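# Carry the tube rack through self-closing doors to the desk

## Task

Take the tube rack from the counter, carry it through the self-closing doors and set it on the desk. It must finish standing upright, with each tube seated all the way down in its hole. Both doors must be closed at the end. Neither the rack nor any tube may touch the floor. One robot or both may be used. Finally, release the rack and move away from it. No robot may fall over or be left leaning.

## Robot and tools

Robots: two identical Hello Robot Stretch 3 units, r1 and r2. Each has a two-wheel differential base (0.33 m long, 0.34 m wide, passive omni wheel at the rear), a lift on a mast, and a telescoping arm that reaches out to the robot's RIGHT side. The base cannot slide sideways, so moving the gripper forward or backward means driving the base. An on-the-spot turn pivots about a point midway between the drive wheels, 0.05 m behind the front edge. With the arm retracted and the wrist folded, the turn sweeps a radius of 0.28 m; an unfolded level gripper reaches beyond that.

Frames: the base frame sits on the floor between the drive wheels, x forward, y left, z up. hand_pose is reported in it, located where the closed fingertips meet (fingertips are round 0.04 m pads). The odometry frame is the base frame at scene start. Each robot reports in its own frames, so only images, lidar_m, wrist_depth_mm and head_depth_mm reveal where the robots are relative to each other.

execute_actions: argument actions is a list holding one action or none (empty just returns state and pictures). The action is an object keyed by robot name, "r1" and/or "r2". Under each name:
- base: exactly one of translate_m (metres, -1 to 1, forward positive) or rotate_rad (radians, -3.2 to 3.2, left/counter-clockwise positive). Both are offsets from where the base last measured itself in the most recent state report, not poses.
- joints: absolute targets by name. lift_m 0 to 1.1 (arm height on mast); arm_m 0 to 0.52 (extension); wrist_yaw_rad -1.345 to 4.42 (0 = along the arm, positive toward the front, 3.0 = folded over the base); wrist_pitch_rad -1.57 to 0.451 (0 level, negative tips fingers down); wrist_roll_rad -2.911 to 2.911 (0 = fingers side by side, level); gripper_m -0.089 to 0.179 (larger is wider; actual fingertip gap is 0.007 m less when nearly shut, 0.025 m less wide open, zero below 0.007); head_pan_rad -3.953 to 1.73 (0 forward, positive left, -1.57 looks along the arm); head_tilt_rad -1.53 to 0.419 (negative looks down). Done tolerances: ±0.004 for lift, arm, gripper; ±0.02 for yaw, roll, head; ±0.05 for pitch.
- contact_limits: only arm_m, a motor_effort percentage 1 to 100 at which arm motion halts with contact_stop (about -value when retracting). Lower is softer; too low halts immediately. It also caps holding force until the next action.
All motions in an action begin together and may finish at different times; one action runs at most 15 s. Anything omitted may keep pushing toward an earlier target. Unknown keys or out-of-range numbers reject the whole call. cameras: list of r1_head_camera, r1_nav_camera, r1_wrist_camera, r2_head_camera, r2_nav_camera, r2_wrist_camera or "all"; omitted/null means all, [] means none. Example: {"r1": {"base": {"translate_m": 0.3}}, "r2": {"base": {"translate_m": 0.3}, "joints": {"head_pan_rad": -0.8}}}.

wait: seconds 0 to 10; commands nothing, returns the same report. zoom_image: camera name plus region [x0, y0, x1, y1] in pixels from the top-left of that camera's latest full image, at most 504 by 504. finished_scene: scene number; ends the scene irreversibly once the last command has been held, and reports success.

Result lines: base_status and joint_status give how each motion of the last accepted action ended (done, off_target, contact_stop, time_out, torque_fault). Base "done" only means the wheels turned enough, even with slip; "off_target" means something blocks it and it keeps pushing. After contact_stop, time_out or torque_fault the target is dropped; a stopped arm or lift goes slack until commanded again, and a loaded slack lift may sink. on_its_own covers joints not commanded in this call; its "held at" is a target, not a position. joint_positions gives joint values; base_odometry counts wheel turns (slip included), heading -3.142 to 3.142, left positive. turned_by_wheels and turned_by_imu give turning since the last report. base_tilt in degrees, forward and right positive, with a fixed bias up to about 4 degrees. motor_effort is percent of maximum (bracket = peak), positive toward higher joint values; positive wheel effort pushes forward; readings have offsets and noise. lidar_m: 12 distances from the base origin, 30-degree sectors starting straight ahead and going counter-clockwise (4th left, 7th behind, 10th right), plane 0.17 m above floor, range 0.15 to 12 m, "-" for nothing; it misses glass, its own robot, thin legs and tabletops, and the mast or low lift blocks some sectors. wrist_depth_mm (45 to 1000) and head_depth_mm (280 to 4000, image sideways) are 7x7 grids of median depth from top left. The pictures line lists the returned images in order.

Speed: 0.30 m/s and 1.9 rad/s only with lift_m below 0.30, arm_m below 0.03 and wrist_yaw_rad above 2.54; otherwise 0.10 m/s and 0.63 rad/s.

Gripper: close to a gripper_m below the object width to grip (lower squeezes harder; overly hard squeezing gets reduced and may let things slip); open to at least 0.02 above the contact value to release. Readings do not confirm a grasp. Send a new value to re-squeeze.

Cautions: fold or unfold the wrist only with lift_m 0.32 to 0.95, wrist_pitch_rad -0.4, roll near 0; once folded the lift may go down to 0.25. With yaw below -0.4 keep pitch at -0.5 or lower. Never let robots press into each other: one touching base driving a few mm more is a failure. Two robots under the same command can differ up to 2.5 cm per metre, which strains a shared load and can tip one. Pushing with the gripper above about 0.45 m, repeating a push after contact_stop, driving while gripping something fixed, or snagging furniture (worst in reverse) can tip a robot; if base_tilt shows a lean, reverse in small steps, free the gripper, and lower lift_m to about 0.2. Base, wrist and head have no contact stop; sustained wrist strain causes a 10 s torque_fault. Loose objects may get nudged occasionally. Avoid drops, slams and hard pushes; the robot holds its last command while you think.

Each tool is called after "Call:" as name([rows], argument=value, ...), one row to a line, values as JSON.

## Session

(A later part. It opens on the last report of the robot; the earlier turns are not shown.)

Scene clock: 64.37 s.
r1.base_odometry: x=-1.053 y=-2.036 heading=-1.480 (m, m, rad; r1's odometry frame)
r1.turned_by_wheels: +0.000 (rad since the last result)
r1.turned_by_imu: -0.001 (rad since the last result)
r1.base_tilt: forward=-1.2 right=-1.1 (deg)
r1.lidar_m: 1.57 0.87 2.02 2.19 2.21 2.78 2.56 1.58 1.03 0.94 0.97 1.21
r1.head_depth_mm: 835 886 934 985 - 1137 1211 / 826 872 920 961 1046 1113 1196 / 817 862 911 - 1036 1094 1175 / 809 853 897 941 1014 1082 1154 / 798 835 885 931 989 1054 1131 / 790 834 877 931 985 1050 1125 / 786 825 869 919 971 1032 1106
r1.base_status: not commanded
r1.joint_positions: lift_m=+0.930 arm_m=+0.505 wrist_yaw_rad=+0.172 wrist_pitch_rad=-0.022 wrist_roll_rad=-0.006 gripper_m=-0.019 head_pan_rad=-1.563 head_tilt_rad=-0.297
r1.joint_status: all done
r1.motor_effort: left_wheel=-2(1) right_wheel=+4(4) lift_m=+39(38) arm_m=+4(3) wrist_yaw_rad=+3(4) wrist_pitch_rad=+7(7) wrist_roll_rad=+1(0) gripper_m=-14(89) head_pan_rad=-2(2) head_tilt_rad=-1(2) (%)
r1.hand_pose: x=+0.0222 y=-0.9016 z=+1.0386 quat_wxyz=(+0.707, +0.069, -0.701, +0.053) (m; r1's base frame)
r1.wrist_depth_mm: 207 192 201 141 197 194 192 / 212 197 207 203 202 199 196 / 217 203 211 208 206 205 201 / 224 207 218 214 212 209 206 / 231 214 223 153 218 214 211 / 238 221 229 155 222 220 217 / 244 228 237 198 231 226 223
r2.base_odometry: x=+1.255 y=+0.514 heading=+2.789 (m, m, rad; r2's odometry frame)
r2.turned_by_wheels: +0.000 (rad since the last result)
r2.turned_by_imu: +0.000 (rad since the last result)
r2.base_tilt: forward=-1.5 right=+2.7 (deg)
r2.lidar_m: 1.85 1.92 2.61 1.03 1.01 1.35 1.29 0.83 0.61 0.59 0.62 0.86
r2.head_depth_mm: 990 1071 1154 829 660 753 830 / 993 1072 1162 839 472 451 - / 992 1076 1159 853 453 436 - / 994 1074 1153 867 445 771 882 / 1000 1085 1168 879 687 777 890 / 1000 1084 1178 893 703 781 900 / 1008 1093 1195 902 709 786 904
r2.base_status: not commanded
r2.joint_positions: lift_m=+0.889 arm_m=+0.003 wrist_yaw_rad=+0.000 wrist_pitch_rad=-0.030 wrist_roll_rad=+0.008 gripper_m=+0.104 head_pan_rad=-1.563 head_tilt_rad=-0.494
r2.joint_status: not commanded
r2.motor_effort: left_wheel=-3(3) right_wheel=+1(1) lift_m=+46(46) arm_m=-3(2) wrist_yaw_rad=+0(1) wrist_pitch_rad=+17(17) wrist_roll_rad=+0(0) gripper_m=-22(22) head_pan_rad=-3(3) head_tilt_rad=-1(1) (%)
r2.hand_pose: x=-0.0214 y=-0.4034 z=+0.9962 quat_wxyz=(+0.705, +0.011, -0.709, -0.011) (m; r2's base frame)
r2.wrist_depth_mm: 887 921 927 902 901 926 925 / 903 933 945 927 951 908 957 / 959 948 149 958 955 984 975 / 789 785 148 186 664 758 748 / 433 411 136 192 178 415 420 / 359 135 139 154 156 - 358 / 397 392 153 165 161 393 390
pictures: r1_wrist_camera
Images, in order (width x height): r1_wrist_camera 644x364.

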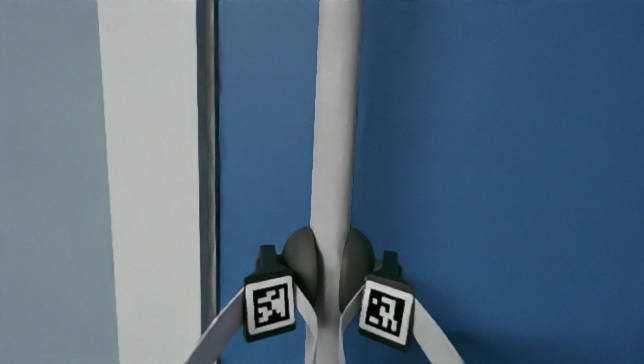

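Call:
execute_actions([
  {"r1":{"base":{"translate_m":-0.09},"joints":{"arm_m":0.379,"wrist_yaw_rad":0.35},"contact_limits":{"arm_m":40}},"r2":{"joints":{"wrist_yaw_rad":1.57,"head_pan_rad":-3.9,"head_tilt_rad":-0.3}}},
], cameras=["r1_wrist_camera","r1_nav_camera","r2_wrist_camera","r2_nav_camera"])

Scene clock: 67.30 s.
r1.base_odometry: x=-1.061 y=-1.947 heading=-1.480 (m, m, rad; r1's odometry frame)
r1.turned_by_wheels: +0.000 (rad since the last result)
r1.turned_by_imu: -0.025 (rad since the last result)
r1.base_tilt: forward=-1.2 right=-1.0 (deg)
r1.lidar_m: 1.66 0.95 2.09 2.18 2.20 2.70 2.47 1.65 1.05 0.95 0.96 1.20
r1.head_depth_mm: 848 891 947 1002 - 1160 1231 / 837 881 930 974 1073 1123 1203 / 820 863 914 956 1056 1101 1177 / 807 849 897 941 1023 1079 1148 / 796 837 876 924 989 1059 1135 / 787 828 872 929 987 1054 1129 / 789 832 877 924 977 1039 1114
r1.base_status: done
r1.joint_positions: lift_m=+0.930 arm_m=+0.379 wrist_yaw_rad=+0.351 wrist_pitch_rad=-0.017 wrist_roll_rad=-0.006 gripper_m=-0.020 head_pan_rad=-1.563 head_tilt_rad=-0.297
r1.joint_status: all done
r1.motor_effort: left_wheel=+1(25) right_wheel=+0(11) lift_m=+38(38) arm_m=-4(9) wrist_yaw_rad=+0(40) wrist_pitch_rad=+5(7) wrist_roll_rad=+0(0) gripper_m=-8(18) head_pan_rad=-2(2) head_tilt_rad=-2(2) (%)
r1.contact_limits: arm_m 40 (drawing in: default 28, maximum 45; extending or still: default 38, maximum 63)
r1.hand_pose: x=+0.0665 y=-0.7645 z=+1.0399 quat_wxyz=(+0.700, +0.129, -0.693, +0.118) (m; r1's base frame)
r1.wrist_depth_mm: 403 376 346 314 302 291 280 / 416 389 353 322 307 297 284 / 424 401 363 328 315 304 290 / 437 410 371 337 325 309 295 / 451 422 380 344 331 315 301 / 463 438 393 - 338 323 307 / 478 444 407 371 344 332 317
r2.base_odometry: x=+1.255 y=+0.514 heading=+2.789 (m, m, rad; r2's odometry frame)
r2.turned_by_wheels: +0.000 (rad since the last result)
r2.turned_by_imu: +0.000 (rad since the last result)
r2.base_tilt: forward=-1.5 right=+2.8 (deg)
r2.lidar_m: 1.85 1.92 2.61 1.11 1.08 1.34 1.29 0.83 0.62 0.59 0.62 0.85
r2.head_depth_mm: - - - - - - - / 1835 1929 1981 2152 2274 1894 1574 / 1646 1714 1806 1929 1997 1989 - / 1481 1550 1590 1692 1767 - - / 1379 1435 1488 1550 1621 - - / 1269 1312 1371 1426 1484 1521 - / 1183 1221 1262 1306 1369 1421 -
r2.base_status: not commanded
r2.joint_positions: lift_m=+0.889 arm_m=+0.003 wrist_yaw_rad=+1.568 wrist_pitch_rad=-0.030 wrist_roll_rad=+0.008 gripper_m=+0.104 head_pan_rad=-3.893 head_tilt_rad=-0.310
r2.joint_status: all done
r2.motor_effort: left_wheel=-2(3) right_wheel=+2(1) lift_m=+47(47) arm_m=-3(2) wrist_yaw_rad=+3(2) wrist_pitch_rad=+17(17) wrist_roll_rad=+0(0) gripper_m=-22(23) head_pan_rad=-3(35) head_tilt_rad=+5(15) (%)
r2.hand_pose: x=+0.2340 y=-0.1486 z=+0.9962 quat_wxyz=(+0.507, +0.509, -0.495, +0.490) (m; r2's base frame)
r2.wrist_depth_mm: - - - - - - - / - - - - - - - / - - 149 - - - - / - - 147 186 - 891 744 / - - 138 191 178 710 512 / - 136 144 154 155 - 537 / - - 153 165 160 814 495
pictures: r1_nav_camera (sideways: a quarter turn counterclockwise sets it upright), r1_wrist_camera, r2_nav_camera (sideways: a quarter turn counterclockwise sets it upright), r2_wrist_camera
Images, in order (width x height): r1_nav_camera 672x504, r1_wrist_camera 644x364, r2_nav_camera 672x504, r2_wrist_camera 644x364.

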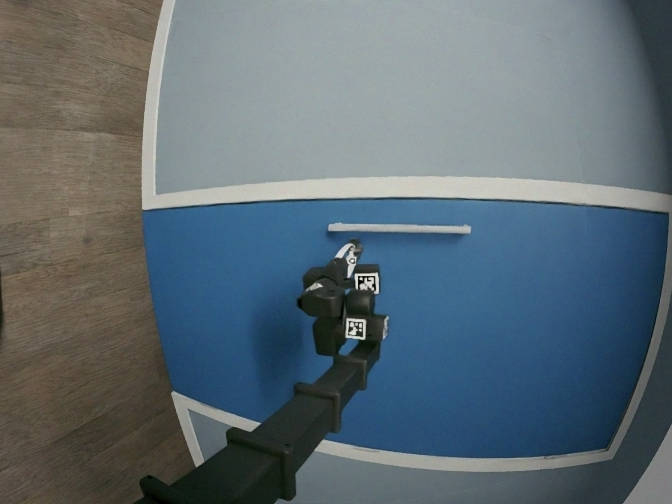

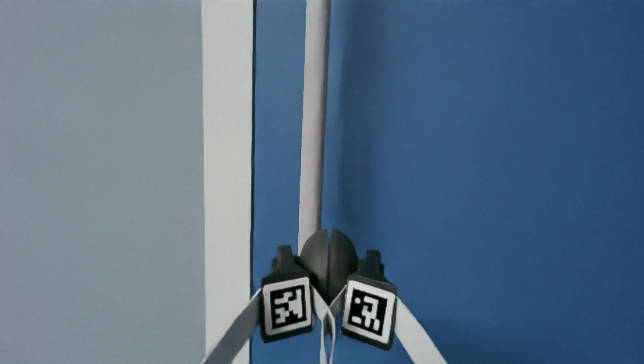

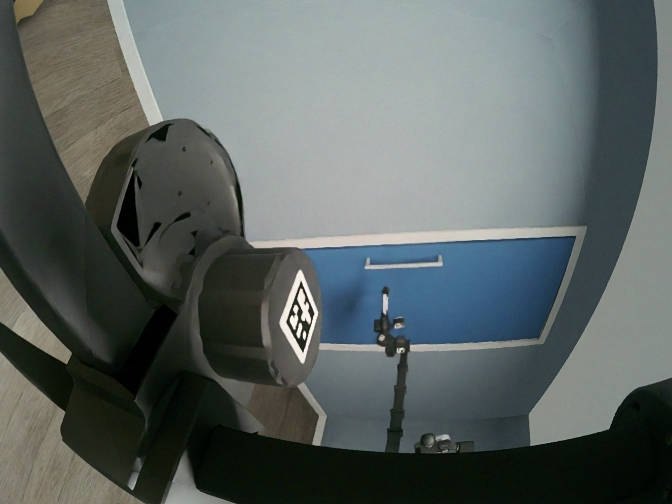

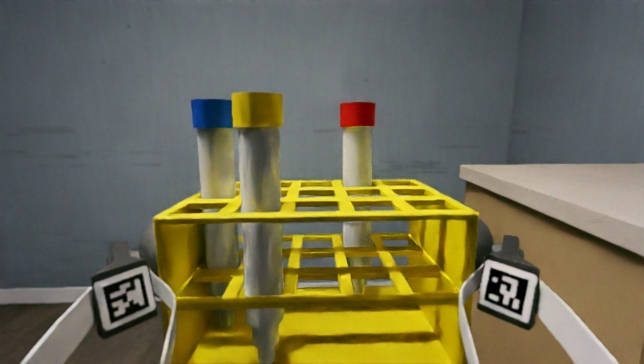

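Call:
execute_actions([
  {"r1":{"base":{"rotate_rad":-0.445},"joints":{"arm_m":0.30,"wrist_yaw_rad":0.175,"gripper_m":0.09}},"r2":{"joints":{"head_pan_rad":1.57}}},
], cameras=[])

Call:
execute_actions([
  {"r1":{"base":{"translate_m":0.115}}},
], cameras=[])

Call:
execute_actions([
  {"r1":{"base":{"rotate_rad":0.47},"joints":{"arm_m":0.36}}},
], cameras=["r1_wrist_camera","r2_nav_camera"])

Scene clock: 70.80 s.
r1.base_odometry: x=-1.061 y=-1.947 heading=-1.925 (m, m, rad; r1's odometry frame)
r1.turned_by_wheels: -0.445 (rad since the last result)
r1.turned_by_imu: -0.447 (rad since the last result)
r1.base_tilt: forward=-1.2 right=-1.1 (deg)
r1.lidar_m: 1.28 1.66 0.94 2.32 2.18 2.22 2.63 2.47 1.49 1.03 0.96 0.99
r1.head_depth_mm: 1211 1283 1372 1464 - 1681 1496 / 1119 1178 1252 1329 - 1539 1502 / 1046 1109 1161 1229 - 1415 1456 / 979 1033 1082 1135 1192 1284 1363 / 925 963 1009 1063 1121 1186 1250 / 874 909 946 998 1044 1101 1159 / 823 858 893 935 979 1025 1083
r1.base_status: done
r1.joint_positions: lift_m=+0.930 arm_m=+0.300 wrist_yaw_rad=+0.175 wrist_pitch_rad=-0.017 wrist_roll_rad=-0.006 gripper_m=+0.090 head_pan_rad=-1.563 head_tilt_rad=-0.297
r1.joint_status: all done
r1.motor_effort: left_wheel=+1(5) right_wheel=-1(5) lift_m=+38(38) arm_m=-3(3) wrist_yaw_rad=+0(4) wrist_pitch_rad=+6(6) wrist_roll_rad=+0(0) gripper_m=+1(82) head_pan_rad=-2(3) head_tilt_rad=-2(2) (%)
r1.hand_pose: x=+0.0231 y=-0.6971 z=+1.0399 quat_wxyz=(+0.707, +0.068, -0.702, +0.056) (m; r1's base frame)
r1.wrist_depth_mm: 394 429 471 521 593 642 762 / 402 439 478 528 598 683 807 / 414 446 495 543 616 715 832 / 421 456 504 562 638 733 867 / 430 468 525 584 657 757 906 / 438 475 546 590 664 822 961 / 450 487 548 622 693 855 -
r2.base_odometry: x=+1.255 y=+0.514 heading=+2.789 (m, m, rad; r2's odometry frame)
r2.turned_by_wheels: +0.000 (rad since the last result)
r2.turned_by_imu: +0.000 (rad since the last result)
r2.base_tilt: forward=-1.5 right=+2.7 (deg)
r2.lidar_m: 1.85 1.92 2.61 1.04 1.08 1.35 1.29 0.83 0.61 0.60 0.62 0.86
r2.head_depth_mm: 2991 3177 3275 3523 2624 1880 1473 / 3005 3183 3308 3526 2648 1896 1473 / 3033 3185 3397 3510 2701 1907 1488 / 3070 3206 3333 3509 2736 1927 1404 / 3035 3169 1065 3536 2466 1786 1263 / 3069 3149 3337 3560 2798 1960 1334 / 3060 3156 1212 3360 2848 1966 1519
r2.base_status: not commanded
r2.joint_positions: lift_m=+0.889 arm_m=+0.003 wrist_yaw_rad=+1.568 wrist_pitch_rad=-0.030 wrist_roll_rad=+0.008 gripper_m=+0.104 head_pan_rad=+1.563 head_tilt_rad=-0.310
r2.joint_status: all done
r2.motor_effort: left_wheel=-3(1) right_wheel=+1(1) lift_m=+46(46) arm_m=-2(2) wrist_yaw_rad=+1(2) wrist_pitch_rad=+17(17) wrist_roll_rad=+0(0) gripper_m=-23(22) head_pan_rad=+3(35) head_tilt_rad=+3(4) (%)
r2.hand_pose: x=+0.2340 y=-0.1486 z=+0.9962 quat_wxyz=(+0.507, +0.509, -0.495, +0.490) (m; r2's base frame)
r2.wrist_depth_mm: - - - - - - - / - - - - - - - / - - 148 - - - - / - - 147 185 - 864 738 / - - 136 190 177 695 512 / - 136 139 154 156 - 529 / - - 153 165 160 806 513
pictures: none
No camera images: the call's "cameras" was empty. Leave "cameras" out to get every camera's image.

Scene clock: 72.90 s.
r1.base_odometry: x=-1.101 y=-2.054 heading=-1.925 (m, m, rad; r1's odometry frame)
r1.turned_by_wheels: +0.000 (rad since the last result)
r1.turned_by_imu: +0.000 (rad since the last result)
r1.base_tilt: forward=-1.1 right=-1.0 (deg)
r1.lidar_m: 1.20 1.56 0.88 2.11 2.24 2.29 2.73 2.57 1.39 0.96 0.89 0.92
r1.head_depth_mm: 1123 1200 1271 1365 - 1572 1500 / 1047 1110 1178 1237 - 1434 1463 / 974 1024 1087 1147 - 1323 1379 / 910 960 1009 1060 1113 1193 1274 / 858 896 941 987 1048 1105 1168 / 810 846 884 924 972 1021 1080 / 768 797 834 870 911 958 1007
r1.base_status: done
r1.joint_positions: lift_m=+0.930 arm_m=+0.300 wrist_yaw_rad=+0.175 wrist_pitch_rad=-0.017 wrist_roll_rad=-0.006 gripper_m=+0.090 head_pan_rad=-1.563 head_tilt_rad=-0.297
r1.joint_status: not commanded
r1.motor_effort: left_wheel=+2(5) right_wheel=-1(2) lift_m=+38(38) arm_m=-3(3) wrist_yaw_rad=+0(0) wrist_pitch_rad=+6(6) wrist_roll_rad=+0(0) gripper_m=+1(0) head_pan_rad=-2(2) head_tilt_rad=-2(2) (%)
r1.hand_pose: x=+0.0231 y=-0.6971 z=+1.0399 quat_wxyz=(+0.707, +0.068, -0.702, +0.056) (m; r1's base frame)
r1.wrist_depth_mm: 348 375 410 459 511 581 681 / 352 382 415 468 523 604 711 / 362 391 436 480 548 619 733 / 370 403 443 493 567 649 759 / 377 412 457 506 582 660 787 / 383 413 477 529 578 701 826 / 394 427 484 540 613 757 866
r2.base_odometry: x=+1.255 y=+0.514 heading=+2.789 (m, m, rad; r2's odometry frame)
r2.turned_by_wheels: +0.000 (rad since the last result)
r2.turned_by_imu: +0.000 (rad since the last result)
r2.base_tilt: forward=-1.5 right=+2.7 (deg)
r2.lidar_m: 1.85 1.92 2.60 0.96 0.96 1.34 1.29 0.83 0.62 0.59 0.62 0.85
r2.head_depth_mm: 2992 3170 3337 3522 2622 1895 1467 / 3017 3234 3279 3465 2648 1898 1466 / 2993 3181 3339 3508 2694 1916 1472 / 3061 3200 3380 3530 2699 1918 1491 / 3039 3177 3355 3581 2752 1925 1276 / 3045 3124 894 940 2395 1809 1331 / 3034 3185 3296 3278 2831 1977 1532
r2.base_status: not commanded
r2.joint_positions: lift_m=+0.889 arm_m=+0.003 wrist_yaw_rad=+1.568 wrist_pitch_rad=-0.030 wrist_roll_rad=+0.008 gripper_m=+0.104 head_pan_rad=+1.563 head_tilt_rad=-0.310
r2.joint_status: not commanded
r2.motor_effort: left_wheel=-2(1) right_wheel=+1(1) lift_m=+46(47) arm_m=-2(1) wrist_yaw_rad=+2(2) wrist_pitch_rad=+17(17) wrist_roll_rad=+0(0) gripper_m=-23(23) head_pan_rad=+2(2) head_tilt_rad=+4(4) (%)
r2.hand_pose: x=+0.2340 y=-0.1486 z=+0.9962 quat_wxyz=(+0.507, +0.509, -0.495, +0.490) (m; r2's base frame)
r2.wrist_depth_mm: - - - - - - - / - - - - - - - / - - 148 - - - - / - - 148 185 - 896 737 / - - 136 191 177 696 512 / - 136 139 154 156 - 539 / - - 153 165 161 800 512
pictures: none
No camera images: the call's "cameras" was empty. Leave "cameras" out to get every camera's image.

Scene clock: 74.60 s.
r1.base_odometry: x=-1.101 y=-2.054 heading=-1.455 (m, m, rad; r1's odometry frame)
r1.turned_by_wheels: +0.470 (rad since the last result)
r1.turned_by_imu: +0.470 (rad since the last result)
r1.base_tilt: forward=-1.2 right=-1.0 (deg)
r1.lidar_m: 1.56 0.88 2.01 2.24 2.27 2.79 2.57 1.49 0.98 0.89 0.92 1.15
r1.head_depth_mm: 788 831 879 931 - 1078 1145 / 779 822 867 910 1003 1053 1126 / 774 815 858 900 - 1036 1108 / 765 805 839 892 966 1014 1088 / 752 787 831 879 931 1000 1074 / 749 786 830 877 930 991 1060 / 740 778 819 866 920 977 1043
r1.base_status: done
r1.joint_positions: lift_m=+0.930 arm_m=+0.360 wrist_yaw_rad=+0.175 wrist_pitch_rad=-0.017 wrist_roll_rad=-0.006 gripper_m=+0.090 head_pan_rad=-1.563 head_tilt_rad=-0.297
r1.joint_status: all done
r1.motor_effort: left_wheel=-1(3) right_wheel=+1(6) lift_m=+39(38) arm_m=+4(5) wrist_yaw_rad=+1(0) wrist_pitch_rad=+5(5) wrist_roll_rad=+0(0) gripper_m=-1(0) head_pan_rad=-2(2) head_tilt_rad=-1(2) (%)
r1.hand_pose: x=+0.0231 y=-0.7566 z=+1.0399 quat_wxyz=(+0.707, +0.068, -0.702, +0.056) (m; r1's base frame)
r1.wrist_depth_mm: 299 294 278 287 280 275 273 / 305 302 284 294 286 285 279 / 311 309 291 300 295 291 287 / 323 317 298 307 300 297 292 / 333 325 305 313 308 306 301 / 340 333 313 324 316 309 307 / 351 345 322 332 325 316 314
r2.base_odometry: x=+1.255 y=+0.514 heading=+2.789 (m, m, rad; r2's odometry frame)
r2.turned_by_wheels: +0.000 (rad since the last result)
r2.turned_by_imu: +0.000 (rad since the last result)
r2.base_tilt: forward=-1.6 right=+2.7 (deg)
r2.lidar_m: 1.85 1.92 2.61 1.03 1.04 1.34 1.29 0.83 0.61 0.59 0.62 0.86
r2.head_depth_mm: 3011 3185 3342 3515 2611 1878 1470 / 2983 3163 3341 3515 2628 1886 1469 / 3026 3100 3382 3513 2691 1910 1480 / 2991 3146 3355 3537 2756 1922 1494 / 3017 3179 3353 3557 2771 1867 1377 / 3039 3176 953 3561 2497 1884 1338 / 3059 3223 3309 3283 2818 1984 1352
r2.base_status: not commanded
r2.joint_positions: lift_m=+0.889 arm_m=+0.003 wrist_yaw_rad=+1.568 wrist_pitch_rad=-0.030 wrist_roll_rad=+0.008 gripper_m=+0.104 head_pan_rad=+1.563 head_tilt_rad=-0.310
r2.joint_status: not commanded
r2.motor_effort: left_wheel=-2(2) right_wheel=+1(1) lift_m=+46(47) arm_m=-2(2) wrist_yaw_rad=+1(1) wrist_pitch_rad=+17(17) wrist_roll_rad=+0(0) gripper_m=-23(23) head_pan_rad=+2(3) head_tilt_rad=+3(4) (%)
r2.hand_pose: x=+0.2340 y=-0.1486 z=+0.9962 quat_wxyz=(+0.507, +0.509, -0.495, +0.490) (m; r2's base frame)
r2.wrist_depth_mm: - - - - - - - / - - - - - - - / - - 149 - - - - / - - 148 185 - 870 720 / - - 136 191 177 720 504 / - 136 139 154 156 - 526 / - - 153 165 161 813 504
pictures: r1_wrist_camera, r2_nav_camera (sideways: a quarter turn counterclockwise sets it upright)
Images, in order (width x height): r1_wrist_camera 644x364, r2_nav_camera 672x504.

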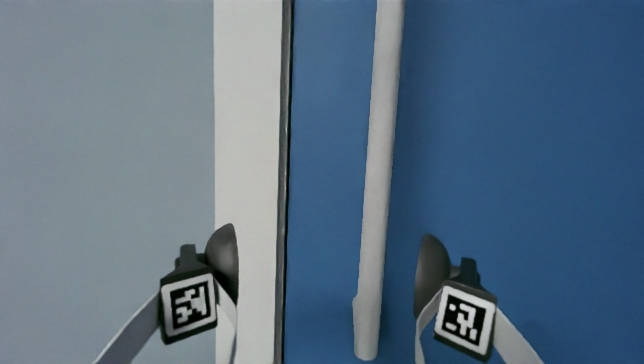

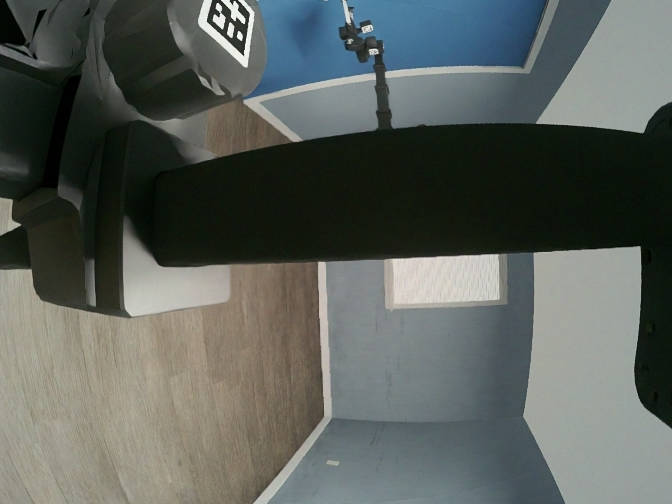

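Call:
execute_actions([
  {"r1":{"base":{"translate_m":-0.012},"joints":{"arm_m":0.495,"gripper_m":0.07},"contact_limits":{"arm_m":14}}},
], cameras=["r1_wrist_camera"])

Call:
execute_actions([
  {"r1":{"joints":{"gripper_m":-0.04}}},
], cameras=["r1_wrist_camera"])

Scene clock: 77.10 s.
r1.base_odometry: x=-1.102 y=-2.042 heading=-1.455 (m, m, rad; r1's odometry frame)
r1.turned_by_wheels: +0.000 (rad since the last result)
r1.turned_by_imu: -0.001 (rad since the last result)
r1.base_tilt: forward=-1.3 right=-1.0 (deg)
r1.lidar_m: 1.57 0.89 2.03 2.24 2.26 2.77 2.56 1.49 0.98 0.89 0.91 1.15
r1.head_depth_mm: 791 832 882 930 - 1074 1145 / 782 823 869 905 988 1050 1132 / 772 813 863 - 980 1036 1111 / 765 806 844 891 960 1021 1090 / 755 788 833 882 936 1001 1071 / 748 787 832 879 932 992 1064 / 743 780 822 867 921 979 1042
r1.base_status: done
r1.joint_positions: lift_m=+0.930 arm_m=+0.495 wrist_yaw_rad=+0.175 wrist_pitch_rad=-0.017 wrist_roll_rad=-0.006 gripper_m=+0.070 head_pan_rad=-1.563 head_tilt_rad=-0.297
r1.joint_status: all done
r1.motor_effort: left_wheel=+0(2) right_wheel=+2(3) lift_m=+38(38) arm_m=+4(5) wrist_yaw_rad=+0(0) wrist_pitch_rad=+5(5) wrist_roll_rad=+0(1) gripper_m=+0(72) head_pan_rad=-2(2) head_tilt_rad=-2(2) (%)
r1.contact_limits: arm_m 14 (drawing in: default 28, maximum 45; extending or still: default 38, maximum 63)
r1.hand_pose: x=+0.0231 y=-0.8916 z=+1.0399 quat_wxyz=(+0.707, +0.068, -0.702, +0.056) (m; r1's base frame)
r1.wrist_depth_mm: 158 155 166 101 161 158 156 / 161 159 170 103 164 162 159 / 166 163 174 106 168 166 163 / 171 167 178 110 172 169 167 / 187 172 182 113 176 174 171 / 192 176 - 115 181 178 175 / 197 181 194 118 187 181 180
r2.base_odometry: x=+1.255 y=+0.514 heading=+2.789 (m, m, rad; r2's odometry frame)
r2.turned_by_wheels: +0.000 (rad since the last result)
r2.turned_by_imu: +0.000 (rad since the last result)
r2.base_tilt: forward=-1.5 right=+2.7 (deg)
r2.lidar_m: 1.85 1.92 2.61 1.04 1.06 1.34 1.29 0.83 0.61 0.59 0.62 0.86
r2.head_depth_mm: 3003 3188 3335 3477 2601 1879 1478 / 3032 3155 3303 3548 2627 1883 1479 / 3021 3189 3336 3484 2678 1914 1496 / 3016 3189 3346 3596 2691 1929 1499 / 3013 3182 3361 3540 2707 1856 1323 / 3063 3134 967 3529 2496 1893 1324 / 3061 3183 3327 3370 2770 1972 1349
r2.base_status: not commanded
r2.joint_positions: lift_m=+0.889 arm_m=+0.003 wrist_yaw_rad=+1.568 wrist_pitch_rad=-0.030 wrist_roll_rad=+0.008 gripper_m=+0.104 head_pan_rad=+1.563 head_tilt_rad=-0.310
r2.joint_status: not commanded
r2.motor_effort: left_wheel=-2(3) right_wheel=+1(0) lift_m=+47(47) arm_m=-2(3) wrist_yaw_rad=+1(2) wrist_pitch_rad=+17(17) wrist_roll_rad=+0(0) gripper_m=-23(22) head_pan_rad=+3(3) head_tilt_rad=+4(4) (%)
r2.hand_pose: x=+0.2340 y=-0.1486 z=+0.9962 quat_wxyz=(+0.507, +0.509, -0.495, +0.490) (m; r2's base frame)
r2.wrist_depth_mm: - - - - - - - / - - - - - - - / - - 149 - - - - / - - 148 184 - 852 725 / - - 137 190 178 698 504 / - 136 139 154 156 - 532 / - - 153 166 160 805 505
pictures: r1_wrist_camera
Images, in order (width x height): r1_wrist_camera 644x364.

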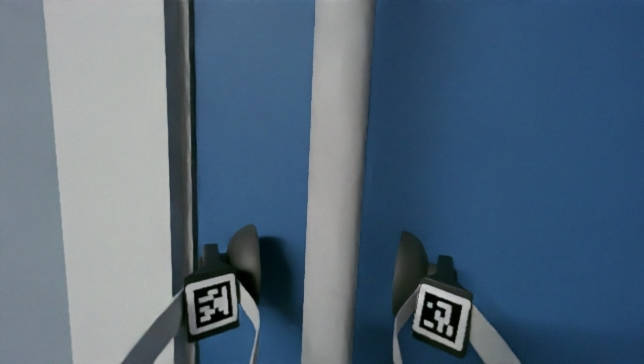

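Scene clock: 78.70 s.
r1.base_odometry: x=-1.102 y=-2.042 heading=-1.455 (m, m, rad; r1's odometry frame)
r1.turned_by_wheels: +0.000 (rad since the last result)
r1.turned_by_imu: -0.001 (rad since the last result)
r1.base_tilt: forward=-1.3 right=-1.1 (deg)
r1.lidar_m: 1.57 0.89 2.02 2.23 2.26 2.76 2.55 1.50 0.98 0.89 0.92 1.14
r1.head_depth_mm: 791 832 883 931 - 1073 1145 / 781 824 874 907 986 1051 1131 / 774 815 863 - 979 1036 1111 / 765 807 845 891 961 1019 1093 / 755 788 833 881 939 1001 1069 / 748 787 831 880 934 995 1061 / 742 780 823 869 919 981 1048
r1.base_status: not commanded
r1.joint_positions: lift_m=+0.930 arm_m=+0.495 wrist_yaw_rad=+0.173 wrist_pitch_rad=-0.017 wrist_roll_rad=-0.006 gripper_m=-0.039 head_pan_rad=-1.563 head_tilt_rad=-0.297
r1.joint_status: all done
r1.motor_effort: left_wheel=-2(2) right_wheel=+3(3) lift_m=+38(38) arm_m=+4(4) wrist_yaw_rad=+1(2) wrist_pitch_rad=+6(6) wrist_roll_rad=+0(0) gripper_m=-24(98) head_pan_rad=-2(2) head_tilt_rad=-2(2) (%)
r1.hand_pose: x=+0.0226 y=-0.8917 z=+1.0399 quat_wxyz=(+0.707, +0.067, -0.702, +0.055) (m; r1's base frame)
r1.wrist_depth_mm: 156 155 165 100 161 158 156 / 161 158 169 103 164 162 160 / 165 163 174 106 168 166 163 / 169 166 177 110 172 170 167 / 186 171 183 110 176 174 171 / 191 176 188 113 180 179 176 / 197 181 193 186 188 183 180
r2.base_odometry: x=+1.255 y=+0.514 heading=+2.789 (m, m, rad; r2's odometry frame)
r2.turned_by_wheels: +0.000 (rad since the last result)
r2.turned_by_imu: +0.000 (rad since the last result)
r2.base_tilt: forward=-1.5 right=+2.7 (deg)
r2.lidar_m: 1.85 1.92 2.62 1.04 1.06 1.34 1.29 0.83 0.61 0.59 0.62 0.86
r2.head_depth_mm: 3023 3133 3393 3502 2619 1873 1467 / 3024 3140 3316 3495 2654 1895 1478 / 3016 3169 3371 3537 2652 1900 1481 / 3009 3193 3366 3548 2675 1939 1487 / 3100 3183 3369 3539 2757 1865 1318 / 3038 3132 966 3502 2491 1876 1334 / 3063 3135 3281 3370 2816 1982 1341
r2.base_status: not commanded
r2.joint_positions: lift_m=+0.889 arm_m=+0.003 wrist_yaw_rad=+1.568 wrist_pitch_rad=-0.030 wrist_roll_rad=+0.008 gripper_m=+0.104 head_pan_rad=+1.563 head_tilt_rad=-0.310
r2.joint_status: not commanded
r2.motor_effort: left_wheel=-2(2) right_wheel=+1(1) lift_m=+46(47) arm_m=-2(3) wrist_yaw_rad=+3(2) wrist_pitch_rad=+17(17) wrist_roll_rad=+0(0) gripper_m=-22(23) head_pan_rad=+2(2) head_tilt_rad=+3(4) (%)
r2.hand_pose: x=+0.2340 y=-0.1486 z=+0.9962 quat_wxyz=(+0.507, +0.509, -0.495, +0.490) (m; r2's base frame)
r2.wrist_depth_mm: - - - - - - - / - - - - - - - / - - 148 - - - - / - - 148 185 - 895 727 / - - 136 190 177 704 511 / - 136 140 153 156 - 545 / - - 152 164 160 824 507
pictures: r1_wrist_camera
Images, in order (width x height): r1_wrist_camera 644x364.

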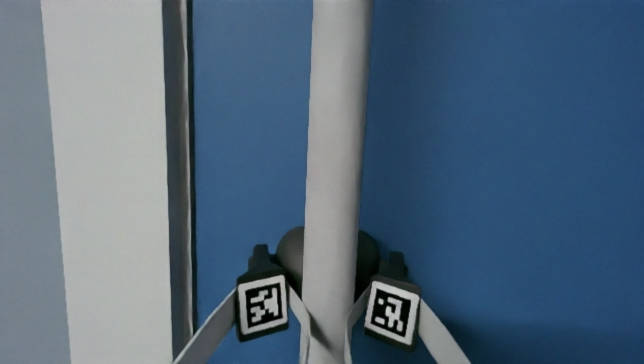

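Call:
execute_actions([
  {"r1":{"base":{"translate_m":-0.02},"joints":{"arm_m":0.40},"contact_limits":{"arm_m":30}}},
], cameras=["r1_wrist_camera","r1_nav_camera"])

Scene clock: 80.97 s.
r1.base_odometry: x=-1.105 y=-2.023 heading=-1.456 (m, m, rad; r1's odometry frame)
r1.turned_by_wheels: -0.001 (rad since the last result)
r1.turned_by_imu: +0.010 (rad since the last result)
r1.base_tilt: forward=-1.2 right=-1.1 (deg)
r1.lidar_m: 1.59 0.91 2.07 2.24 2.26 2.74 2.54 1.48 0.92 0.82 0.92 1.16
r1.head_depth_mm: 734 776 820 873 - 1004 1075 / 721 760 801 838 923 968 1043 / 704 742 786 818 905 945 1011 / 694 727 761 802 862 918 992 / 693 769 815 878 933 998 1075 / 748 788 832 883 938 997 1069 / 745 786 827 875 924 988 1054
r1.base_status: done
r1.joint_positions: lift_m=+0.930 arm_m=+0.400 wrist_yaw_rad=+0.146 wrist_pitch_rad=-0.019 wrist_roll_rad=-0.006 gripper_m=-0.036 head_pan_rad=-1.563 head_tilt_rad=-0.298
r1.joint_status: all done
r1.on_its_own: wrist_yaw_rad is at rest, and its effort (+23) is outside its rest range (-12 to +12)
r1.motor_effort: left_wheel=-7(14) right_wheel=+12(17) lift_m=+38(39) arm_m=-4(13) wrist_yaw_rad=+23(22) wrist_pitch_rad=+6(7) wrist_roll_rad=+1(0) gripper_m=-20(22) head_pan_rad=-2(2) head_tilt_rad=-1(1) (%)
r1.contact_limits: arm_m 30 (drawing in: default 28, maximum 45; extending or still: default 38, maximum 63)
r1.hand_pose: x=+0.0157 y=-0.7983 z=+1.0394 quat_wxyz=(+0.708, +0.058, -0.702, +0.045) (m; r1's base frame)
r1.wrist_depth_mm: 257 243 168 110 173 176 179 / 265 258 172 113 178 180 183 / 272 267 177 115 182 186 189 / 277 273 181 120 187 191 193 / 286 281 186 120 192 196 199 / 292 285 190 122 198 202 205 / 300 297 196 129 204 206 211
r2.base_odometry: x=+1.255 y=+0.514 heading=+2.789 (m, m, rad; r2's odometry frame)
r2.turned_by_wheels: +0.000 (rad since the last result)
r2.turned_by_imu: +0.000 (rad since the last result)
r2.base_tilt: forward=-1.5 right=+2.7 (deg)
r2.lidar_m: 1.85 1.92 2.61 1.06 1.75 1.35 1.29 0.83 0.62 0.59 0.62 0.86
r2.head_depth_mm: 3026 3111 3364 3487 2638 1884 1476 / 3014 3172 3344 3507 2627 1904 1483 / 3025 3190 3355 3542 2712 1908 1484 / 3012 3217 3359 3608 2711 1937 1502 / 3051 3199 3377 3535 2772 1854 1364 / 3007 3112 1015 1064 2652 1936 1327 / 3058 3133 3258 3326 2826 1987 1341
r2.base_status: not commanded
r2.joint_positions: lift_m=+0.889 arm_m=+0.003 wrist_yaw_rad=+1.568 wrist_pitch_rad=-0.030 wrist_roll_rad=+0.008 gripper_m=+0.104 head_pan_rad=+1.563 head_tilt_rad=-0.310
r2.joint_status: not commanded
r2.motor_effort: left_wheel=-3(2) right_wheel=+1(1) lift_m=+46(47) arm_m=-2(1) wrist_yaw_rad=+0(2) wrist_pitch_rad=+17(17) wrist_roll_rad=+0(0) gripper_m=-22(23) head_pan_rad=+2(2) head_tilt_rad=+4(4) (%)
r2.hand_pose: x=+0.2340 y=-0.1486 z=+0.9962 quat_wxyz=(+0.507, +0.509, -0.495, +0.490) (m; r2's base frame)
r2.wrist_depth_mm: - - - - - - - / - - - - - - - / - - 150 - - - - / - - 147 186 - 878 726 / - - 136 191 178 702 493 / - 136 139 154 156 - 540 / - - 154 165 161 813 506
pictures: r1_nav_camera (sideways: a quarter turn counterclockwise sets it upright), r1_wrist_camera
Images, in order (width x height): r1_nav_camera 672x504, r1_wrist_camera 644x364.

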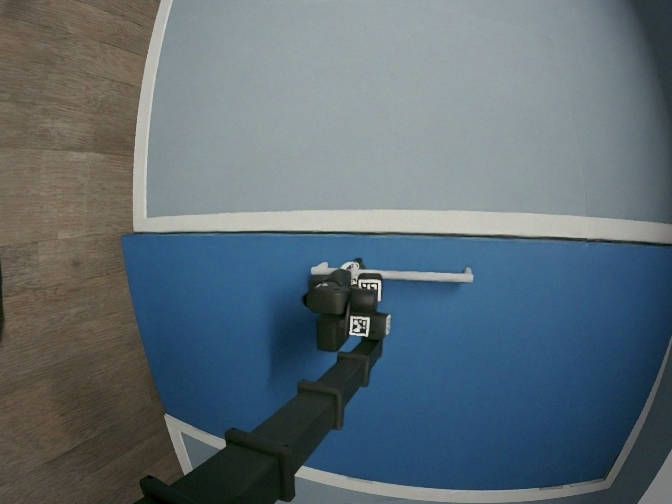

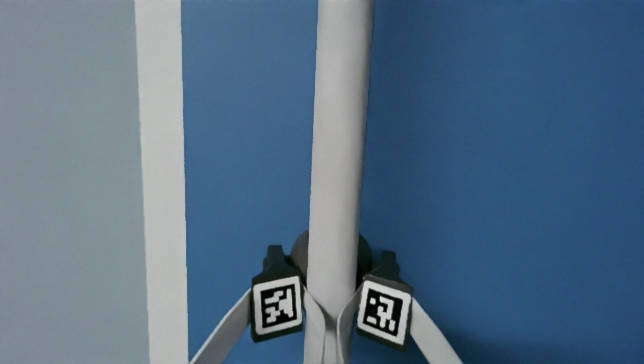

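Call:
execute_actions([
  {"r1":{"base":{"translate_m":-0.07},"joints":{"arm_m":0.30,"wrist_yaw_rad":0.26},"contact_limits":{"arm_m":30}}},
], cameras=[])

Call:
execute_actions([
  {"r1":{"base":{"translate_m":-0.085},"joints":{"arm_m":0.21,"wrist_yaw_rad":0.40},"contact_limits":{"arm_m":30}}},
], cameras=["r1_wrist_camera","r1_nav_camera"])

Scene clock: 84.07 s.
r1.base_odometry: x=-1.113 y=-1.953 heading=-1.455 (m, m, rad; r1's odometry frame)
r1.turned_by_wheels: +0.000 (rad since the last result)
r1.turned_by_imu: -0.012 (rad since the last result)
r1.base_tilt: forward=-1.1 right=-1.0 (deg)
r1.lidar_m: 1.66 0.97 2.15 2.23 2.25 2.68 2.47 1.51 0.86 0.70 0.91 1.16
r1.head_depth_mm: 684 723 768 815 - 941 1014 / 659 695 734 771 - 898 957 / 633 668 705 745 - 857 909 / 612 643 672 709 734 808 863 / 590 619 651 686 736 794 863 / 730 776 831 886 940 1004 1077 / 748 790 832 878 932 992 1057
r1.base_status: done
r1.joint_positions: lift_m=+0.930 arm_m=+0.300 wrist_yaw_rad=+0.282 wrist_pitch_rad=-0.020 wrist_roll_rad=-0.006 gripper_m=-0.036 head_pan_rad=-1.563 head_tilt_rad=-0.298
r1.joint_status: wrist_yaw_rad off_target (ended at +0.282, target +0.260); the others done
r1.on_its_own: wrist_yaw_rad is at rest, and its effort (-16) is outside its rest range (-12 to +12)
r1.motor_effort: left_wheel=+5(13) right_wheel=-6(14) lift_m=+38(38) arm_m=-3(12) wrist_yaw_rad=-16(39) wrist_pitch_rad=+7(7) wrist_roll_rad=+0(0) gripper_m=-19(22) head_pan_rad=-2(2) head_tilt_rad=-2(1) (%)
r1.contact_limits: arm_m 30 (drawing in: default 28, maximum 45; extending or still: default 38, maximum 63)
r1.hand_pose: x=+0.0497 y=-0.6908 z=+1.0391 quat_wxyz=(+0.703, +0.106, -0.697, +0.092) (m; r1's base frame)
r1.wrist_depth_mm: 410 391 168 111 174 178 180 / 421 404 172 116 178 182 185 / 434 413 177 117 184 187 191 / 443 422 180 119 189 193 195 / 456 434 186 121 193 198 202 / 471 443 190 123 199 203 207 / 487 463 197 199 205 208 213
r2.base_odometry: x=+1.255 y=+0.514 heading=+2.789 (m, m, rad; r2's odometry frame)
r2.turned_by_wheels: +0.000 (rad since the last result)
r2.turned_by_imu: +0.000 (rad since the last result)
r2.base_tilt: forward=-1.5 right=+2.6 (deg)
r2.lidar_m: 1.85 1.92 2.61 1.12 1.58 1.34 1.29 0.83 0.61 0.59 0.62 0.86
r2.head_depth_mm: 3032 3202 3326 3485 2657 1880 1462 / 3000 3151 3362 3472 2631 1900 1485 / 3076 3165 3370 3546 2705 1914 1487 / 3012 3189 3330 3581 2694 1928 1489 / 3077 3187 3360 3550 2613 1796 1329 / 3039 3165 3279 3530 2678 1960 1329 / 3068 3137 1121 3366 2827 1970 1342
r2.base_status: not commanded
r2.joint_positions: lift_m=+0.889 arm_m=+0.003 wrist_yaw_rad=+1.568 wrist_pitch_rad=-0.030 wrist_roll_rad=+0.008 gripper_m=+0.104 head_pan_rad=+1.563 head_tilt_rad=-0.310
r2.joint_status: not commanded
r2.motor_effort: left_wheel=-2(2) right_wheel=+1(1) lift_m=+46(47) arm_m=-2(3) wrist_yaw_rad=+3(2) wrist_pitch_rad=+17(17) wrist_roll_rad=+0(1) gripper_m=-22(22) head_pan_rad=+2(3) head_tilt_rad=+4(4) (%)
r2.hand_pose: x=+0.2340 y=-0.1486 z=+0.9962 quat_wxyz=(+0.507, +0.509, -0.495, +0.490) (m; r2's base frame)
r2.wrist_depth_mm: - - - - - - - / - - - - - - - / - - 149 - - - - / - - 148 185 - 886 751 / - - 137 190 178 696 510 / - 136 139 154 156 - 526 / - - 152 166 161 834 509
pictures: none
No camera images: the call's "cameras" was empty. Leave "cameras" out to get every camera's image.

Scene clock: 86.07 s.
r1.base_odometry: x=-1.122 y=-1.869 heading=-1.455 (m, m, rad; r1's odometry frame)
r1.turned_by_wheels: +0.000 (rad since the last result)
r1.turned_by_imu: +0.000 (rad since the last result)
r1.base_tilt: forward=-1.2 right=-1.0 (deg)
r1.lidar_m: 1.75 1.05 2.24 2.21 2.24 2.58 2.38 1.53 0.82 0.60 0.60 1.17
r1.head_depth_mm: 643 683 727 777 819 - 974 / 606 641 680 722 - - 892 / 574 604 639 676 709 - 825 / 544 571 601 637 - 716 763 / 518 542 556 593 611 670 711 / 494 516 540 571 612 681 1062 / 492 775 831 883 944 1002 1074
r1.base_status: done
r1.joint_positions: lift_m=+0.930 arm_m=+0.210 wrist_yaw_rad=+0.421 wrist_pitch_rad=-0.021 wrist_roll_rad=-0.006 gripper_m=-0.036 head_pan_rad=-1.563 head_tilt_rad=-0.298
r1.joint_status: wrist_yaw_rad off_target (ended at +0.421, target +0.400); the others done
r1.on_its_own: wrist_yaw_rad is at rest, and its effort (-16) is outside its rest range (-12 to +12)
r1.motor_effort: left_wheel=+4(8) right_wheel=-6(11) lift_m=+38(38) arm_m=-3(11) wrist_yaw_rad=-16(37) wrist_pitch_rad=+7(7) wrist_roll_rad=+0(0) gripper_m=-19(20) head_pan_rad=-2(2) head_tilt_rad=-1(1) (%)
r1.contact_limits: arm_m 30 (drawing in: default 28, maximum 45; extending or still: default 38, maximum 63)
r1.hand_pose: x=+0.0831 y=-0.5885 z=+1.0389 quat_wxyz=(+0.695, +0.155, -0.688, +0.141) (m; r1's base frame)
r1.wrist_depth_mm: 616 561 168 110 173 177 180 / 634 571 172 116 179 182 185 / 657 592 177 117 184 186 190 / 681 610 181 119 188 191 195 / 705 624 186 121 193 197 202 / 726 651 191 123 200 203 207 / 756 664 197 198 206 208 213
r2.base_odometry: x=+1.255 y=+0.514 heading=+2.789 (m, m, rad; r2's odometry frame)
r2.turned_by_wheels: +0.000 (rad since the last result)
r2.turned_by_imu: +0.000 (rad since the last result)
r2.base_tilt: forward=-1.6 right=+2.5 (deg)
r2.lidar_m: 1.85 1.92 2.60 1.21 1.18 1.35 1.29 0.83 0.61 0.59 0.62 0.85
r2.head_depth_mm: 3003 3179 3400 3509 2610 1885 1474 / 3021 3194 3337 3549 2686 1888 1477 / 3074 3199 3291 3472 2689 1904 1475 / 3029 3158 3396 3595 2732 1920 1486 / 3024 3201 3317 3451 2606 1794 1371 / 3059 3128 3253 3605 2773 1979 1381 / 3032 3151 3060 3361 2809 1980 1395
r2.base_status: not commanded
r2.joint_positions: lift_m=+0.889 arm_m=+0.003 wrist_yaw_rad=+1.568 wrist_pitch_rad=-0.030 wrist_roll_rad=+0.008 gripper_m=+0.104 head_pan_rad=+1.563 head_tilt_rad=-0.310
r2.joint_status: not commanded
r2.motor_effort: left_wheel=-3(1) right_wheel=+1(1) lift_m=+46(47) arm_m=-2(2) wrist_yaw_rad=+2(2) wrist_pitch_rad=+17(17) wrist_roll_rad=+0(0) gripper_m=-22(23) head_pan_rad=+2(3) head_tilt_rad=+4(5) (%)
r2.hand_pose: x=+0.2340 y=-0.1486 z=+0.9962 quat_wxyz=(+0.507, +0.509, -0.495, +0.490) (m; r2's base frame)
r2.wrist_depth_mm: - - - - - - - / - - - - - - - / - - 149 - - - - / - - 147 186 - 890 721 / - - 136 190 178 701 508 / - 136 139 154 156 - 535 / - - 153 166 160 813 510
pictures: r1_nav_camera (sideways: a quarter turn counterclockwise sets it upright), r1_wrist_camera
Images, in order (width x height): r1_nav_camera 672x504, r1_wrist_camera 644x364.

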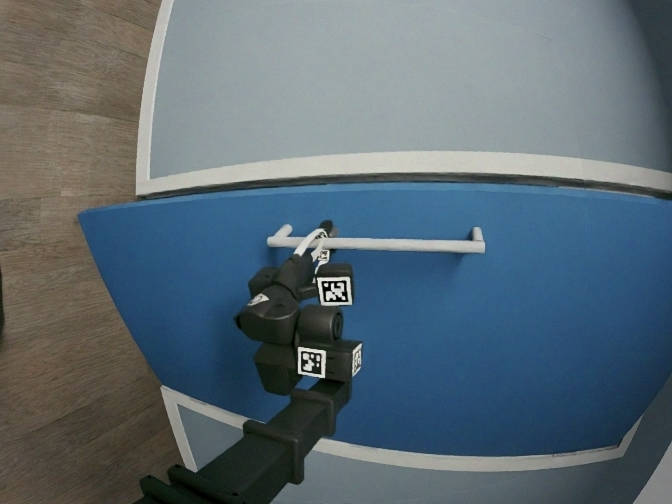

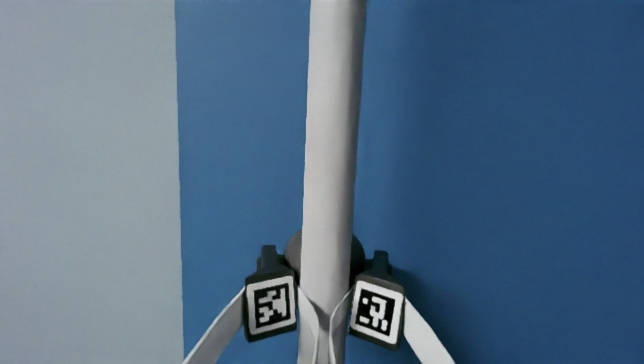

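Call:
execute_actions([
  {"r1":{"base":{"translate_m":-0.10},"joints":{"arm_m":0.152,"wrist_yaw_rad":0.58},"contact_limits":{"arm_m":30}},"r2":{"base":{"rotate_rad":-1.0},"joints":{"head_pan_rad":-3.14,"head_tilt_rad":-0.5}}},
], cameras=[])

Call:
execute_actions([
  {"r1":{"base":{"translate_m":-0.108},"joints":{"arm_m":0.09,"wrist_yaw_rad":0.715},"contact_limits":{"arm_m":30}},"r2":{"base":{"translate_m":-0.15}}},
], cameras=["r1_wrist_camera","r2_nav_camera"])

Scene clock: 89.93 s.
r1.base_odometry: x=-1.134 y=-1.769 heading=-1.455 (m, m, rad; r1's odometry frame)
r1.turned_by_wheels: +0.000 (rad since the last result)
r1.turned_by_imu: -0.030 (rad since the last result)
r1.base_tilt: forward=-1.3 right=-1.0 (deg)
r1.lidar_m: 1.84 1.19 2.32 2.20 2.22 2.52 2.29 1.62 0.85 0.55 0.52 1.16
r1.head_depth_mm: 663 706 752 810 864 - 1069 / 607 643 682 726 758 - 941 / 560 589 621 660 694 - - / 517 543 571 602 632 - 727 / 483 505 529 556 580 605 654 / 452 471 482 500 518 551 597 / 425 442 456 480 501 533 578
r1.base_status: done
r1.joint_positions: lift_m=+0.930 arm_m=+0.152 wrist_yaw_rad=+0.665 wrist_pitch_rad=-0.021 wrist_roll_rad=-0.007 gripper_m=-0.036 head_pan_rad=-1.564 head_tilt_rad=-0.298
r1.joint_status: wrist_yaw_rad off_target (ended at +0.665, target +0.580); the others done
r1.on_its_own: wrist_yaw_rad is held at +0.655, not at your +0.580, by its stall guard, which is not easing now
r1.motor_effort: left_wheel=+2(20) right_wheel=-5(16) lift_m=+38(38) arm_m=+1(15) wrist_yaw_rad=-7(53) wrist_pitch_rad=+7(9) wrist_roll_rad=+1(1) gripper_m=-19(24) head_pan_rad=-2(2) head_tilt_rad=-1(1) (%)
r1.contact_limits: arm_m 30 (drawing in: default 28, maximum 45; extending or still: default 38, maximum 63)
r1.hand_pose: x=+0.1363 y=-0.4982 z=+1.0388 quat_wxyz=(+0.673, +0.237, -0.663, +0.224) (m; r1's base frame)
r1.wrist_depth_mm: - 852 172 110 170 170 168 / - 895 176 115 175 173 172 / - 901 181 117 178 177 177 / - 937 185 119 183 182 181 / - 967 190 121 188 187 185 / - - 195 122 192 191 192 / - - 202 198 198 197 196
r2.base_odometry: x=+1.255 y=+0.514 heading=+1.790 (m, m, rad; r2's odometry frame)
r2.turned_by_wheels: -1.000 (rad since the last result)
r2.turned_by_imu: -1.014 (rad since the last result)
r2.base_tilt: forward=-1.5 right=+2.7 (deg)
r2.lidar_m: 0.63 0.90 1.85 1.95 2.74 1.26 1.41 1.33 1.29 0.80 0.61 0.60
r2.head_depth_mm: 2920 1260 3469 2733 2060 - - / 2758 2915 3339 2781 2080 - - / 2270 2364 2639 2715 2010 1644 1247 / 1934 1997 1607 1944 1894 1586 1294 / 2611 2929 3259 2916 2061 1579 1305 / 2870 3167 3573 2935 1876 1599 1318 / 3022 3235 1470 1564 1640 1624 1319
r2.base_status: done
r2.joint_positions: lift_m=+0.889 arm_m=+0.003 wrist_yaw_rad=+1.569 wrist_pitch_rad=-0.030 wrist_roll_rad=+0.008 gripper_m=+0.104 head_pan_rad=-3.133 head_tilt_rad=-0.494
r2.joint_status: all done
r2.motor_effort: left_wheel=+3(7) right_wheel=-2(4) lift_m=+46(46) arm_m=-2(3) wrist_yaw_rad=+2(2) wrist_pitch_rad=+17(17) wrist_roll_rad=+0(0) gripper_m=-22(22) head_pan_rad=-3(33) head_tilt_rad=-1(11) (%)
r2.hand_pose: x=+0.2340 y=-0.1485 z=+0.9962 quat_wxyz=(+0.506, +0.509, -0.494, +0.490) (m; r2's base frame)
r2.wrist_depth_mm: - - - - - 917 806 / - - - - - 915 817 / - - 149 - - 945 821 / - 937 147 184 653 768 737 / - 930 137 191 179 416 413 / - 136 140 154 157 - 354 / - - 153 166 160 429 365
pictures: none
No camera images: the call's "cameras" was empty. Leave "cameras" out to get every camera's image.

Scene clock: 92.93 s.
r1.base_odometry: x=-1.146 y=-1.662 heading=-1.455 (m, m, rad; r1's odometry frame)
r1.turned_by_wheels: +0.000 (rad since the last result)
r1.turned_by_imu: -0.001 (rad since the last result)
r1.base_tilt: forward=-1.2 right=-1.1 (deg)
r1.lidar_m: 1.95 1.14 2.40 2.19 2.20 2.41 2.18 1.64 0.90 0.51 0.45 1.19
r1.head_depth_mm: 708 756 813 873 954 - - / 621 657 698 746 800 827 - / 553 583 615 652 692 721 - / 500 523 549 577 610 664 - / 455 475 496 520 545 - - / 418 434 452 471 492 515 536 / 386 400 411 413 429 444 483
r1.base_status: done
r1.joint_positions: lift_m=+0.930 arm_m=+0.090 wrist_yaw_rad=+0.803 wrist_pitch_rad=-0.022 wrist_roll_rad=-0.007 gripper_m=-0.036 head_pan_rad=-1.564 head_tilt_rad=-0.298
r1.joint_status: wrist_yaw_rad off_target (ended at +0.803, target +0.715); the others done
r1.on_its_own: wrist_yaw_rad is held at +0.792, not at your +0.715, by its stall guard, which is not easing now
r1.motor_effort: left_wheel=+1(8) right_wheel=-4(14) lift_m=+38(38) arm_m=+0(11) wrist_yaw_rad=-8(47) wrist_pitch_rad=+8(8) wrist_roll_rad=+1(1) gripper_m=-19(22) head_pan_rad=-2(2) head_tilt_rad=+0(0) (%)
r1.contact_limits: arm_m 30 (drawing in: default 28, maximum 45; extending or still: default 38, maximum 63)
r1.hand_pose: x=+0.1625 y=-0.4125 z=+1.0387 quat_wxyz=(+0.656, +0.283, -0.645, +0.270) (m; r1's base frame)
r1.wrist_depth_mm: - - 172 110 170 170 168 / - - 177 115 174 173 173 / - - 181 117 179 178 178 / - - 185 119 183 183 182 / - - 191 121 188 187 186 / - - 196 123 194 192 191 / - - 202 198 199 198 197
r2.base_odometry: x=+1.287 y=+0.367 heading=+1.790 (m, m, rad; r2's odometry frame)
r2.turned_by_wheels: +0.000 (rad since the last result)
r2.turned_by_imu: +0.000 (rad since the last result)
r2.base_tilt: forward=-1.5 right=+2.6 (deg)
r2.lidar_m: 0.76 1.09 1.93 2.03 2.86 1.22 1.24 1.25 1.21 1.27 0.74 0.72
r2.head_depth_mm: 2860 2947 3277 2774 2062 - - / 2538 2704 3097 2801 2082 - - / 2127 2292 2520 2597 2023 1649 1243 / 1365 1927 1942 2368 1882 1577 1298 / 2527 2784 3059 2905 2023 1590 1302 / 2732 3062 3348 2922 2093 1602 1317 / 2971 3258 3446 1464 1536 1561 1319
r2.base_status: done
r2.joint_positions: lift_m=+0.889 arm_m=+0.003 wrist_yaw_rad=+1.569 wrist_pitch_rad=-0.030 wrist_roll_rad=+0.008 gripper_m=+0.104 head_pan_rad=-3.133 head_tilt_rad=-0.494
r2.joint_status: not commanded
r2.motor_effort: left_wheel=+2(4) right_wheel=-2(4) lift_m=+46(46) arm_m=-2(3) wrist_yaw_rad=+1(1) wrist_pitch_rad=+17(17) wrist_roll_rad=+0(0) gripper_m=-23(23) head_pan_rad=-3(3) head_tilt_rad=-1(0) (%)
r2.hand_pose: x=+0.2340 y=-0.1485 z=+0.9962 quat_wxyz=(+0.506, +0.509, -0.494, +0.490) (m; r2's base frame)
r2.wrist_depth_mm: - - - - - - 885 / - - - - - - 921 / - - 148 - - - 917 / - - 147 185 646 738 735 / - - 137 191 178 496 449 / - 136 144 153 156 - 468 / - - 152 165 161 540 468
pictures: r1_wrist_camera, r2_nav_camera (sideways: a quarter turn counterclockwise sets it upright)
Images, in order (width x height): r1_wrist_camera 644x364, r2_nav_camera 672x504.

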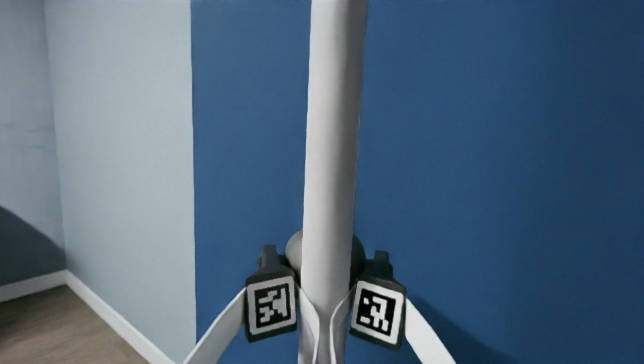

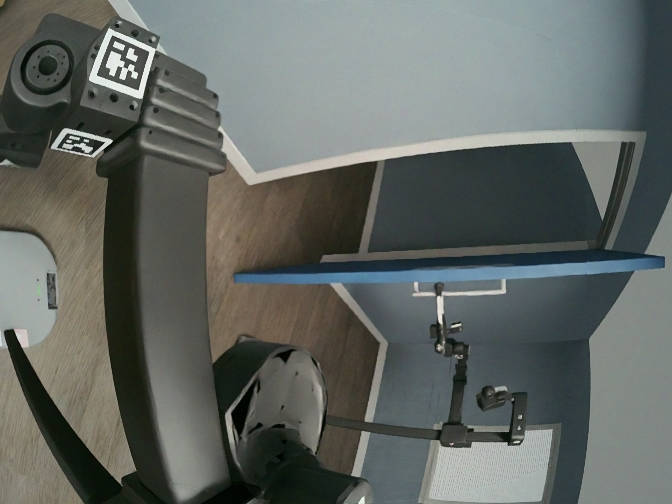

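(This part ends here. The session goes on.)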